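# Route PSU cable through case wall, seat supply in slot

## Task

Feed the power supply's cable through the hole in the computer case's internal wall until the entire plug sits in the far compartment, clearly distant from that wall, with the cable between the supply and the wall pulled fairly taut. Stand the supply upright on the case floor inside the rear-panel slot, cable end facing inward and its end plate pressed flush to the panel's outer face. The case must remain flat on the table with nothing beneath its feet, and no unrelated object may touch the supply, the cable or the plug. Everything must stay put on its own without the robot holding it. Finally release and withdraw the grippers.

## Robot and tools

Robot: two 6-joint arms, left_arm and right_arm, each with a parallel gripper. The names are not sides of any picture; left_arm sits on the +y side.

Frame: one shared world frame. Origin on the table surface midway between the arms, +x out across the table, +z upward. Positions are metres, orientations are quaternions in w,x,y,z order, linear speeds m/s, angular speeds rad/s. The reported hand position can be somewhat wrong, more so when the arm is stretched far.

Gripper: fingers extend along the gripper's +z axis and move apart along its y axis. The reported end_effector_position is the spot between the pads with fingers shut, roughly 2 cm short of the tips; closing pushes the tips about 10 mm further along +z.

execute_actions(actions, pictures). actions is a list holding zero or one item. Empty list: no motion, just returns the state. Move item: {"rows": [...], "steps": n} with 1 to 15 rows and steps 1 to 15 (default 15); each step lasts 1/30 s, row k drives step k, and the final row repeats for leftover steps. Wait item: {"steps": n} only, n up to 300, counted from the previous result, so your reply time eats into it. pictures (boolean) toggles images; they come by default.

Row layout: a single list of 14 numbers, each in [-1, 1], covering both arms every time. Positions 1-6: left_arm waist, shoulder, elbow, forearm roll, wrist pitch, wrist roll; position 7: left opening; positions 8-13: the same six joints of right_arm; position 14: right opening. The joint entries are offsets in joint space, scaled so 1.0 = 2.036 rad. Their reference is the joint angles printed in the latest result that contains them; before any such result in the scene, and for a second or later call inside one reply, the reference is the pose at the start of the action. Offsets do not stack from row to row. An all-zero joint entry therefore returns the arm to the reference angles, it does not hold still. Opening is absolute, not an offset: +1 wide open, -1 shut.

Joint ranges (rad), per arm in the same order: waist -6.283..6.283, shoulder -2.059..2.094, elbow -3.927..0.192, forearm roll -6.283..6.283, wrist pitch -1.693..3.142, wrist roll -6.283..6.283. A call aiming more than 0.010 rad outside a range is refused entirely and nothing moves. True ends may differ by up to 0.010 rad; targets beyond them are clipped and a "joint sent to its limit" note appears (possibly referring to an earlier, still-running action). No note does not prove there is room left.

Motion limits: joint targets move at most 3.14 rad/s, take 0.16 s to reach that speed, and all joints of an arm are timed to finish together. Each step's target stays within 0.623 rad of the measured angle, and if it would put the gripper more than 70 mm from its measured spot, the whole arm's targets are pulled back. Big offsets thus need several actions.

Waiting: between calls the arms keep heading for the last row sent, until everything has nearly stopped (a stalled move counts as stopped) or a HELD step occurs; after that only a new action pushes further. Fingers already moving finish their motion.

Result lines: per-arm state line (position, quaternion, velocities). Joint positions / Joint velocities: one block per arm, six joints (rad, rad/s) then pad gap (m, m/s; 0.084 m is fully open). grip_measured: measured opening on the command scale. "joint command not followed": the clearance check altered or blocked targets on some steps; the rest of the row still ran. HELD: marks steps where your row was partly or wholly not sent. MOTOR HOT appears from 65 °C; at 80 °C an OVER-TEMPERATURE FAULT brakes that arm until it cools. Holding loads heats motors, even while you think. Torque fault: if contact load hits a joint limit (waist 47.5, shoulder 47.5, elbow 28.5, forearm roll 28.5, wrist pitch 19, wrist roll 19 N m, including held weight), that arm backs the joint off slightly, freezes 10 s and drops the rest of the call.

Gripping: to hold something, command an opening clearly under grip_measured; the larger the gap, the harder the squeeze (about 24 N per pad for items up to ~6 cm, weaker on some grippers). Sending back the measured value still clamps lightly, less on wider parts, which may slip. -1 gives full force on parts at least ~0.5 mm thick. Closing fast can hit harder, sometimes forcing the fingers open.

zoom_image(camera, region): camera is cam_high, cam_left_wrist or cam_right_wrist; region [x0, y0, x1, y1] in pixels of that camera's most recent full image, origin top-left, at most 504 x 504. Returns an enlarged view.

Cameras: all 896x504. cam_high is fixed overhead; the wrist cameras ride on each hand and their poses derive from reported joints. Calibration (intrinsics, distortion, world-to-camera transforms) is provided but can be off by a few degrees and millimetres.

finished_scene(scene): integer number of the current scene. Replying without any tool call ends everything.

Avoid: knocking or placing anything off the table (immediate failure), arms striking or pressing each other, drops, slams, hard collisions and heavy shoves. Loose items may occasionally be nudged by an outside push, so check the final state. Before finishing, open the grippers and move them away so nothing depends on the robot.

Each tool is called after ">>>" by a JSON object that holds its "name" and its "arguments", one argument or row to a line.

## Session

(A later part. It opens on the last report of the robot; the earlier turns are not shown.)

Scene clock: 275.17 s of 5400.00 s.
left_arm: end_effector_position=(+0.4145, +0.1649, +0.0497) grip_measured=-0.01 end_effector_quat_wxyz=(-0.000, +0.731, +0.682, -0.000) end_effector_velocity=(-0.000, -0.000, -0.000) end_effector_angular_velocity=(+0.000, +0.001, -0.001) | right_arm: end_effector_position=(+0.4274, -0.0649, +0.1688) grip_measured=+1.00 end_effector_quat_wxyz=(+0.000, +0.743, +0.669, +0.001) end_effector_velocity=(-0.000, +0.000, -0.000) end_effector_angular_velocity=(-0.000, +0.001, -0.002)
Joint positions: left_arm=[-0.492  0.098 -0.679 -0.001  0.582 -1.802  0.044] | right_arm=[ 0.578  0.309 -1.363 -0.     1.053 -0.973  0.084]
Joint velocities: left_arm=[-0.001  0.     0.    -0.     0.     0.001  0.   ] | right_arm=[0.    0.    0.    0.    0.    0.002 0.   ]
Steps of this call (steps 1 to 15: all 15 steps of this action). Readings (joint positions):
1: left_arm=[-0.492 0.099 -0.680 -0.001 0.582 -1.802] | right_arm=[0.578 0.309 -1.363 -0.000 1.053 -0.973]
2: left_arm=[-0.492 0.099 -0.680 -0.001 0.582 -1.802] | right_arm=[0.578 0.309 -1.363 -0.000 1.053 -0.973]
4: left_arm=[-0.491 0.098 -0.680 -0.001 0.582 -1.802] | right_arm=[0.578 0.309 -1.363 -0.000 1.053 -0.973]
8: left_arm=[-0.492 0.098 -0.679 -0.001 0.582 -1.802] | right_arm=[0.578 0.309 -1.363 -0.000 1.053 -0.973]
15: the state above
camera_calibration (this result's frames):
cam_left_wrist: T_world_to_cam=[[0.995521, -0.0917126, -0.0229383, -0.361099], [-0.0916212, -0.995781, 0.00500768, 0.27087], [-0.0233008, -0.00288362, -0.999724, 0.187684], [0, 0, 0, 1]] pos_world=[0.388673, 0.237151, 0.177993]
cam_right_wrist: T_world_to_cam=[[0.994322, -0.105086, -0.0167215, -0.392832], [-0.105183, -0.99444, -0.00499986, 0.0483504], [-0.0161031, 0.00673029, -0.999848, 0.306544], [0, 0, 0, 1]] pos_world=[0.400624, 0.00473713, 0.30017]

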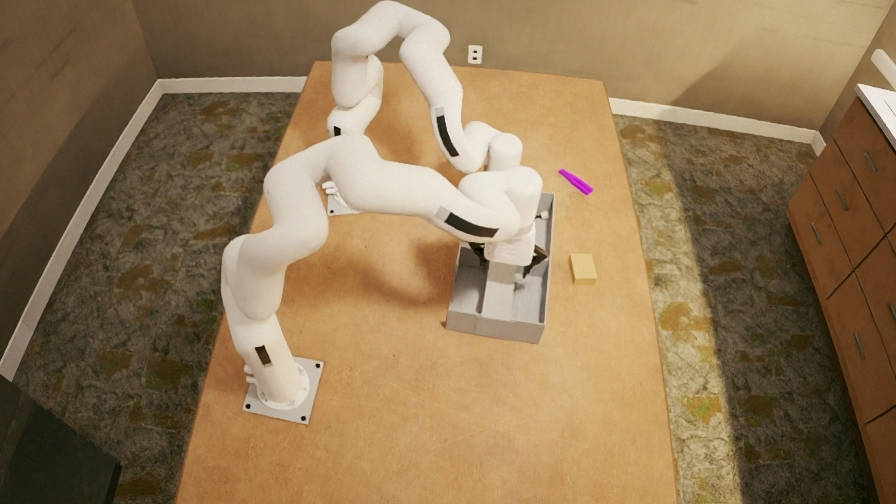

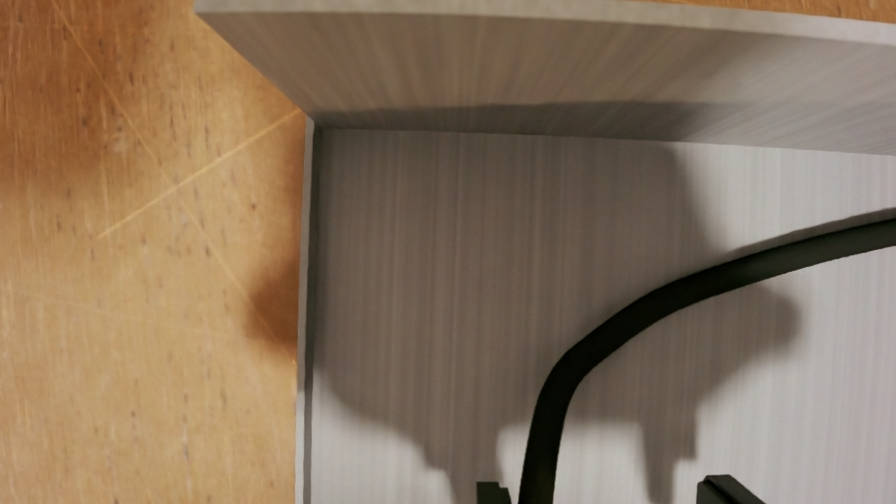

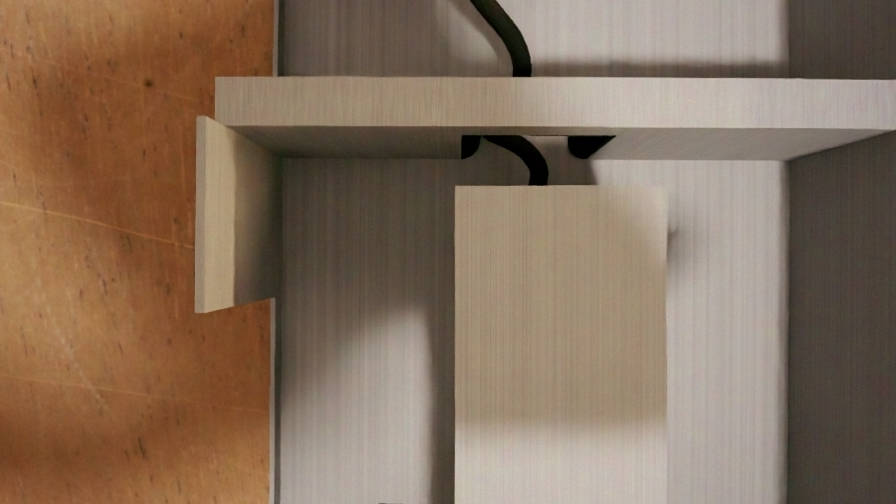

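>>> {"name": "execute_actions", "arguments": {
  "actions": [
    {"rows": [[0,-0.1396,-0.0875,0,0.2266,0,0.0,-0.1235,-0.1101,0.1458,0,-0.0352,-0.1235,1]], "steps": 15}
  ],
  "pictures": false
}}

>>> {"name": "execute_actions", "arguments": {
  "actions": [
    {"steps": 15}
  ]
}}

Scene clock: 279.20 s of 5400.00 s.
left_arm: end_effector_position=(+0.4199, +0.1631, +0.1882) grip_measured=-0.01 end_effector_quat_wxyz=(+0.004, +0.732, +0.682, +0.002) end_effector_velocity=(-0.023, +0.007, +0.156) end_effector_angular_velocity=(-0.004, -0.013, +0.000) | right_arm: end_effector_position=(+0.4126, -0.2028, +0.1692) grip_measured=+1.00 end_effector_quat_wxyz=(+0.000, +0.744, +0.668, +0.000) end_effector_velocity=(-0.025, -0.072, -0.004) end_effector_angular_velocity=(+0.002, -0.003, +0.030)
Joint positions: left_arm=[-0.492 -0.164 -0.844 -0.001  1.    -1.802  0.044] | right_arm=[ 0.339  0.097 -1.084 -0.     0.986 -1.209  0.084]
Joint velocities: left_arm=[ 0.001 -0.282 -0.179  0.     0.448  0.    -0.   ] | right_arm=[-0.132 -0.134  0.18   0.001 -0.049 -0.163  0.   ]
Steps of this call (steps 1 to 15: the robot went on to your last target; steps 16 to 90: nothing new was sent; then 0.53 s passed at rest; steps 91 to 105: all 15 steps of this action). Readings (joint positions):
91: left_arm=[-0.492 0.098 -0.679 -0.001 0.582 -1.802] | right_arm=[0.578 0.309 -1.363 -0.000 1.052 -0.974]
92: left_arm=[-0.492 0.096 -0.680 -0.001 0.586 -1.802] | right_arm=[0.575 0.306 -1.360 -0.000 1.051 -0.977]
94: left_arm=[-0.492 0.075 -0.692 -0.001 0.628 -1.802] | right_arm=[0.548 0.279 -1.323 -0.000 1.042 -1.009]
98: left_arm=[-0.492 -0.024 -0.757 -0.001 0.778 -1.802] | right_arm=[0.452 0.198 -1.217 -0.001 1.017 -1.097]
105: the state above

Scene clock: 279.70 s of 5400.00 s.
left_arm: end_effector_position=(+0.4155, +0.1645, +0.1993) grip_measured=-0.01 end_effector_quat_wxyz=(+0.000, +0.732, +0.682, -0.000) end_effector_velocity=(+0.001, -0.000, +0.003) end_effector_angular_velocity=(-0.001, -0.005, +0.002) | right_arm: end_effector_position=(+0.4102, -0.2098, +0.1687) grip_measured=+1.00 end_effector_quat_wxyz=(+0.000, +0.743, +0.669, +0.000) end_effector_velocity=(+0.000, -0.001, +0.001) end_effector_angular_velocity=(+0.000, -0.002, -0.002)
Joint positions: left_arm=[-0.492 -0.186 -0.857 -0.001  1.043 -1.802  0.044] | right_arm=[ 0.327  0.085 -1.067 -0.     0.981 -1.225  0.084]
Joint velocities: left_arm=[ 0.    -0.004 -0.003  0.     0.002 -0.002 -0.   ] | right_arm=[-0.003 -0.002  0.001  0.    -0.    -0.001  0.   ]
Steps of this call (steps 1 to 15: the robot went on to your last target). Readings (joint positions):
1: left_arm=[-0.492 -0.171 -0.849 -0.001 1.012 -1.802] | right_arm=[0.336 0.094 -1.079 -0.000 0.984 -1.214]
2: left_arm=[-0.492 -0.176 -0.851 -0.001 1.021 -1.802] | right_arm=[0.334 0.091 -1.075 -0.000 0.983 -1.217]
4: left_arm=[-0.492 -0.180 -0.852 -0.001 1.032 -1.802] | right_arm=[0.331 0.088 -1.071 -0.000 0.982 -1.221]
8: left_arm=[-0.492 -0.184 -0.855 -0.001 1.040 -1.802] | right_arm=[0.328 0.086 -1.068 -0.000 0.981 -1.224]
15: the state above
camera_calibration (this result's frames):
cam_left_wrist: T_world_to_cam=[[0.995488, -0.0921123, -0.0227677, -0.35869], [-0.092012, -0.995743, 0.00541629, 0.269843], [-0.0231697, -0.00329695, -0.999726, 0.33727], [0, 0, 0, 1]] pos_world=[0.389715, 0.236766, 0.327549]
cam_right_wrist: T_world_to_cam=[[0.994341, -0.104782, -0.0175409, -0.39078], [-0.10487, -0.994477, -0.0041792, -0.0978273], [-0.0170061, 0.00599506, -0.999837, 0.307383], [0, 0, 0, 1]] pos_world=[0.383537, -0.140076, 0.30007]

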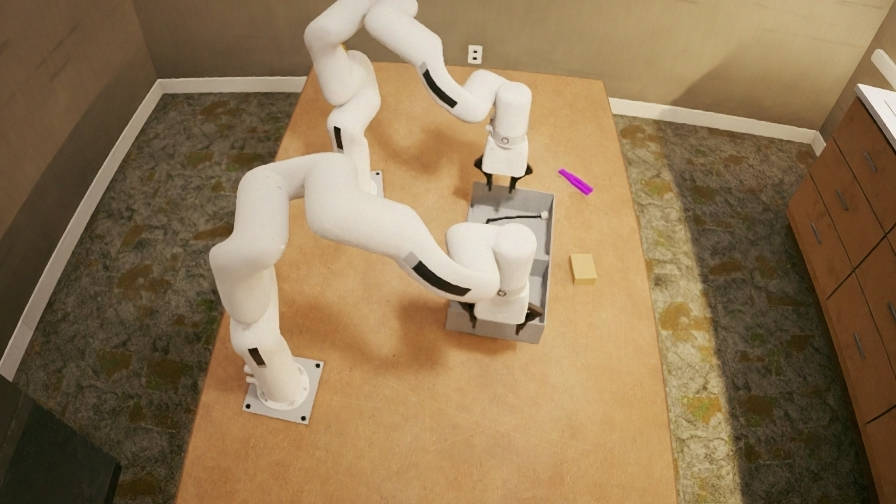

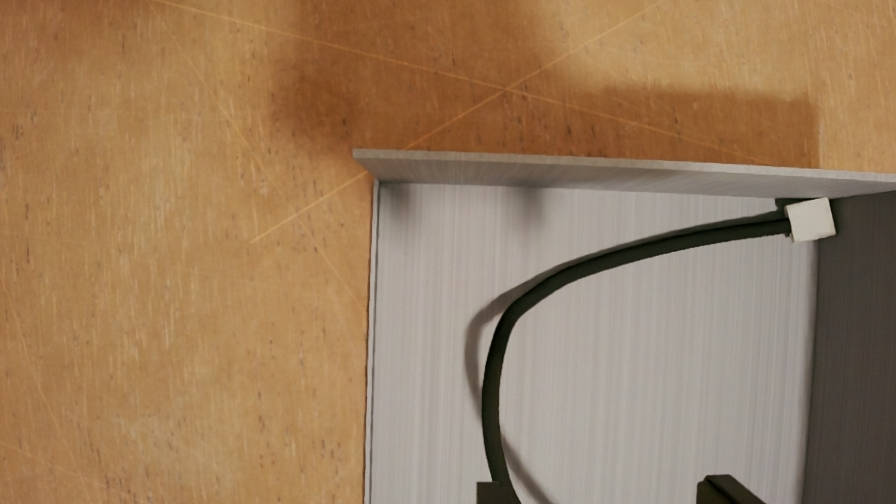

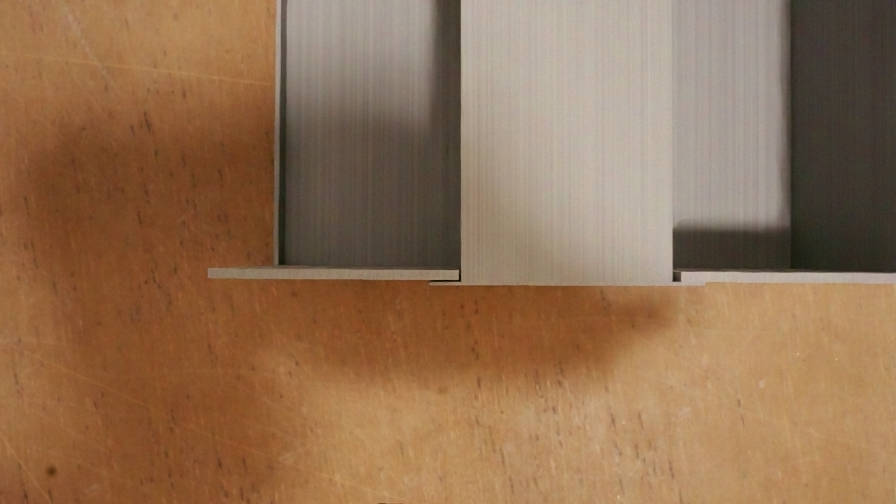

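>>> {"name": "zoom_image", "arguments": {
  "camera": "cam_right_wrist",
  "region": [400, 230, 740, 320]
}}

Region (400, 230, 740, 320) of cam_right_wrist's 896x504 image, scaled by 1.482, with more detail than that image has; it fills the top 133 rows of this view, and the rest is white.

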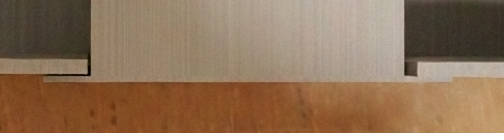

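>>> {"name": "execute_actions", "arguments": {
  "actions": [
    {"rows": [[0.3,-0.1,0.05,0,0.05,0,0.0,-0.25,-0.1,0.05,0,0.05,0,1]], "steps": 15}
  ],
  "pictures": false
}}

>>> {"name": "execute_actions", "arguments": {
  "actions": [
    {"steps": 20}
  ]
}}

Scene clock: 288.57 s of 5400.00 s.
left_arm: end_effector_position=(+0.4017, +0.3197, +0.2190) grip_measured=-0.01 end_effector_quat_wxyz=(+0.000, +0.586, +0.810, -0.000) end_effector_velocity=(-0.110, +0.356, +0.042) end_effector_angular_velocity=(-0.000, +0.001, +0.959) | right_arm: end_effector_position=(+0.3915, -0.3689, +0.1992) grip_measured=+1.00 end_effector_quat_wxyz=(+0.001, +0.845, +0.534, +0.000) end_effector_velocity=(-0.113, -0.360, +0.067) end_effector_angular_velocity=(-0.000, +0.001, -0.819)
Joint positions: left_arm=[-0.103 -0.316 -0.792 -0.001  1.108 -1.802  0.044] | right_arm=[-0.013 -0.051 -0.999 -0.     1.048 -1.225  0.084]
Joint velocities: left_arm=[ 0.959 -0.319  0.161 -0.     0.159  0.    -0.   ] | right_arm=[-0.82  -0.328  0.166 -0.     0.163 -0.     0.   ]
Steps of this call (steps 1 to 15: the robot went on to your last target; steps 16 to 90: nothing new was sent; then 5.37 s passed at rest; steps 91 to 105: all 15 steps of this action). Readings (joint positions):
91: left_arm=[-0.492 -0.186 -0.857 -0.001 1.043 -1.802] | right_arm=[0.326 0.084 -1.066 -0.000 0.981 -1.225]
92: left_arm=[-0.489 -0.187 -0.857 -0.001 1.044 -1.802] | right_arm=[0.323 0.083 -1.066 -0.000 0.982 -1.225]
94: left_arm=[-0.452 -0.199 -0.850 -0.001 1.050 -1.802] | right_arm=[0.290 0.069 -1.057 -0.000 0.989 -1.225]
98: left_arm=[-0.323 -0.243 -0.829 -0.001 1.071 -1.802] | right_arm=[0.176 0.024 -1.037 -0.000 1.011 -1.225]
105: the state above

Scene clock: 289.23 s of 5400.00 s.
left_arm: end_effector_position=(+0.3679, +0.3961, +0.2278) grip_measured=-0.01 end_effector_quat_wxyz=(+0.000, +0.493, +0.870, -0.001) end_effector_velocity=(-0.001, +0.003, +0.000) end_effector_angular_velocity=(+0.000, -0.001, +0.009) | right_arm: end_effector_position=(+0.3619, -0.4394, +0.2125) grip_measured=+1.00 end_effector_quat_wxyz=(+0.000, +0.887, +0.461, +0.000) end_effector_velocity=(-0.001, -0.002, +0.000) end_effector_angular_velocity=(-0.001, +0.000, -0.006)
Joint positions: left_arm=[ 0.118 -0.389 -0.755 -0.001  1.144 -1.802  0.044] | right_arm=[-0.181 -0.119 -0.965 -0.     1.083 -1.225  0.084]
Joint velocities: left_arm=[ 0.007 -0.002  0.001  0.     0.001 -0.002  0.   ] | right_arm=[-0.005 -0.002  0.001 -0.001  0.001  0.001  0.   ]
Steps of this call (steps 1 to 20: the robot went on to your last target). Readings (joint positions):
1: left_arm=[-0.071 -0.326 -0.787 -0.001 1.113 -1.802] | right_arm=[-0.040 -0.062 -0.994 -0.000 1.054 -1.225]
2: left_arm=[-0.038 -0.337 -0.781 -0.001 1.118 -1.802] | right_arm=[-0.068 -0.073 -0.988 -0.000 1.060 -1.225]
4: left_arm=[0.026 -0.358 -0.771 -0.001 1.129 -1.802] | right_arm=[-0.120 -0.094 -0.978 -0.000 1.070 -1.225]
8: left_arm=[0.097 -0.382 -0.759 -0.001 1.141 -1.802] | right_arm=[-0.168 -0.113 -0.968 -0.000 1.080 -1.225]
20: the state above
camera_calibration (this result's frames):
cam_left_wrist: T_world_to_cam=[[0.868873, 0.494502, -0.0229662, -0.475001], [0.494734, -0.869027, 0.00546082, 0.229928], [-0.0172578, -0.0161069, -0.999721, 0.368336], [0, 0, 0, 1]] pos_world=[0.305319, 0.440635, 0.356068]
cam_right_wrist: T_world_to_cam=[[0.81772, -0.575343, -0.0177235, -0.508818], [-0.575488, -0.8178, -0.00411887, -0.0831537], [-0.0121245, 0.0135677, -0.999834, 0.353231], [0, 0, 0, 1]] pos_world=[0.3725, -0.365541, 0.343812]

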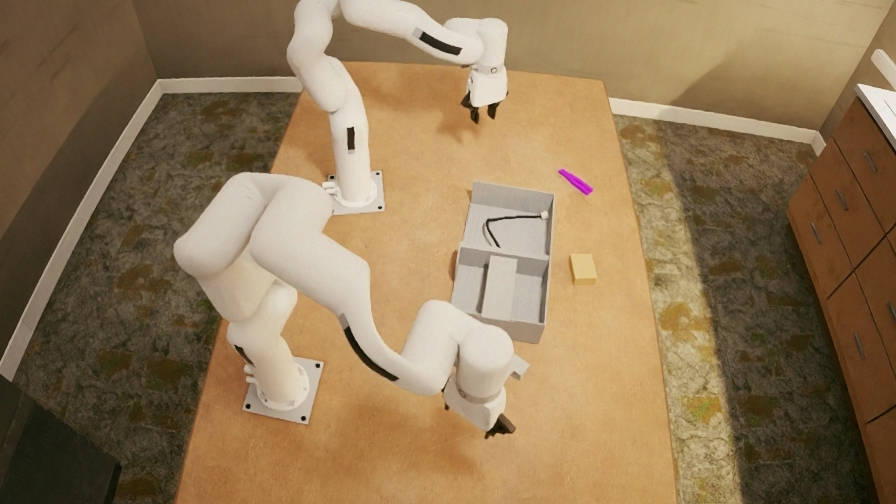

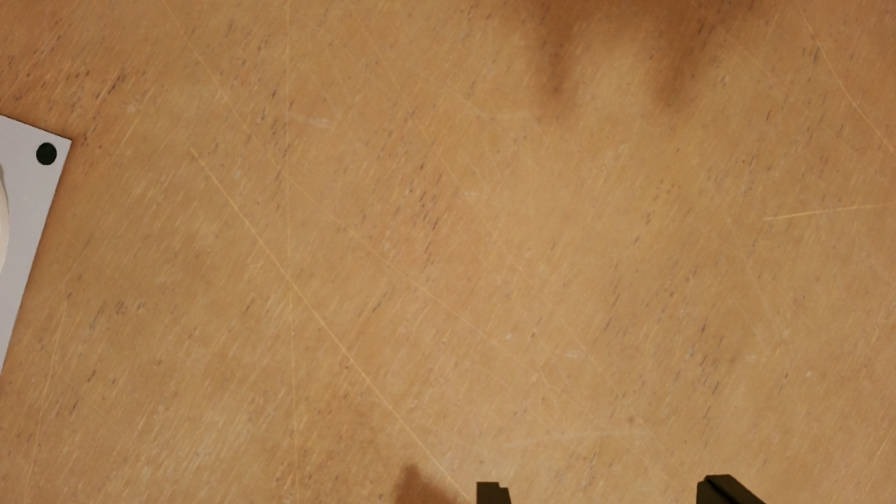

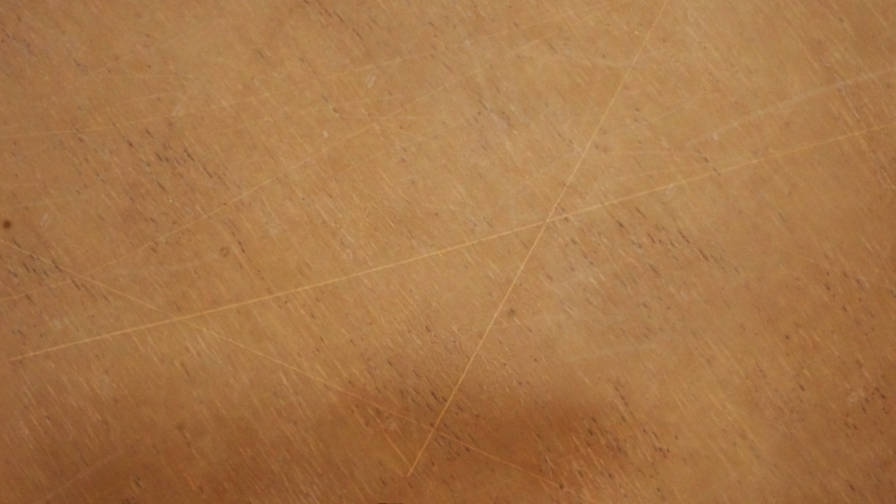

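>>> {"name": "finished_scene", "arguments": {
  "scene": 2
}}

The scene is finished: the task was done.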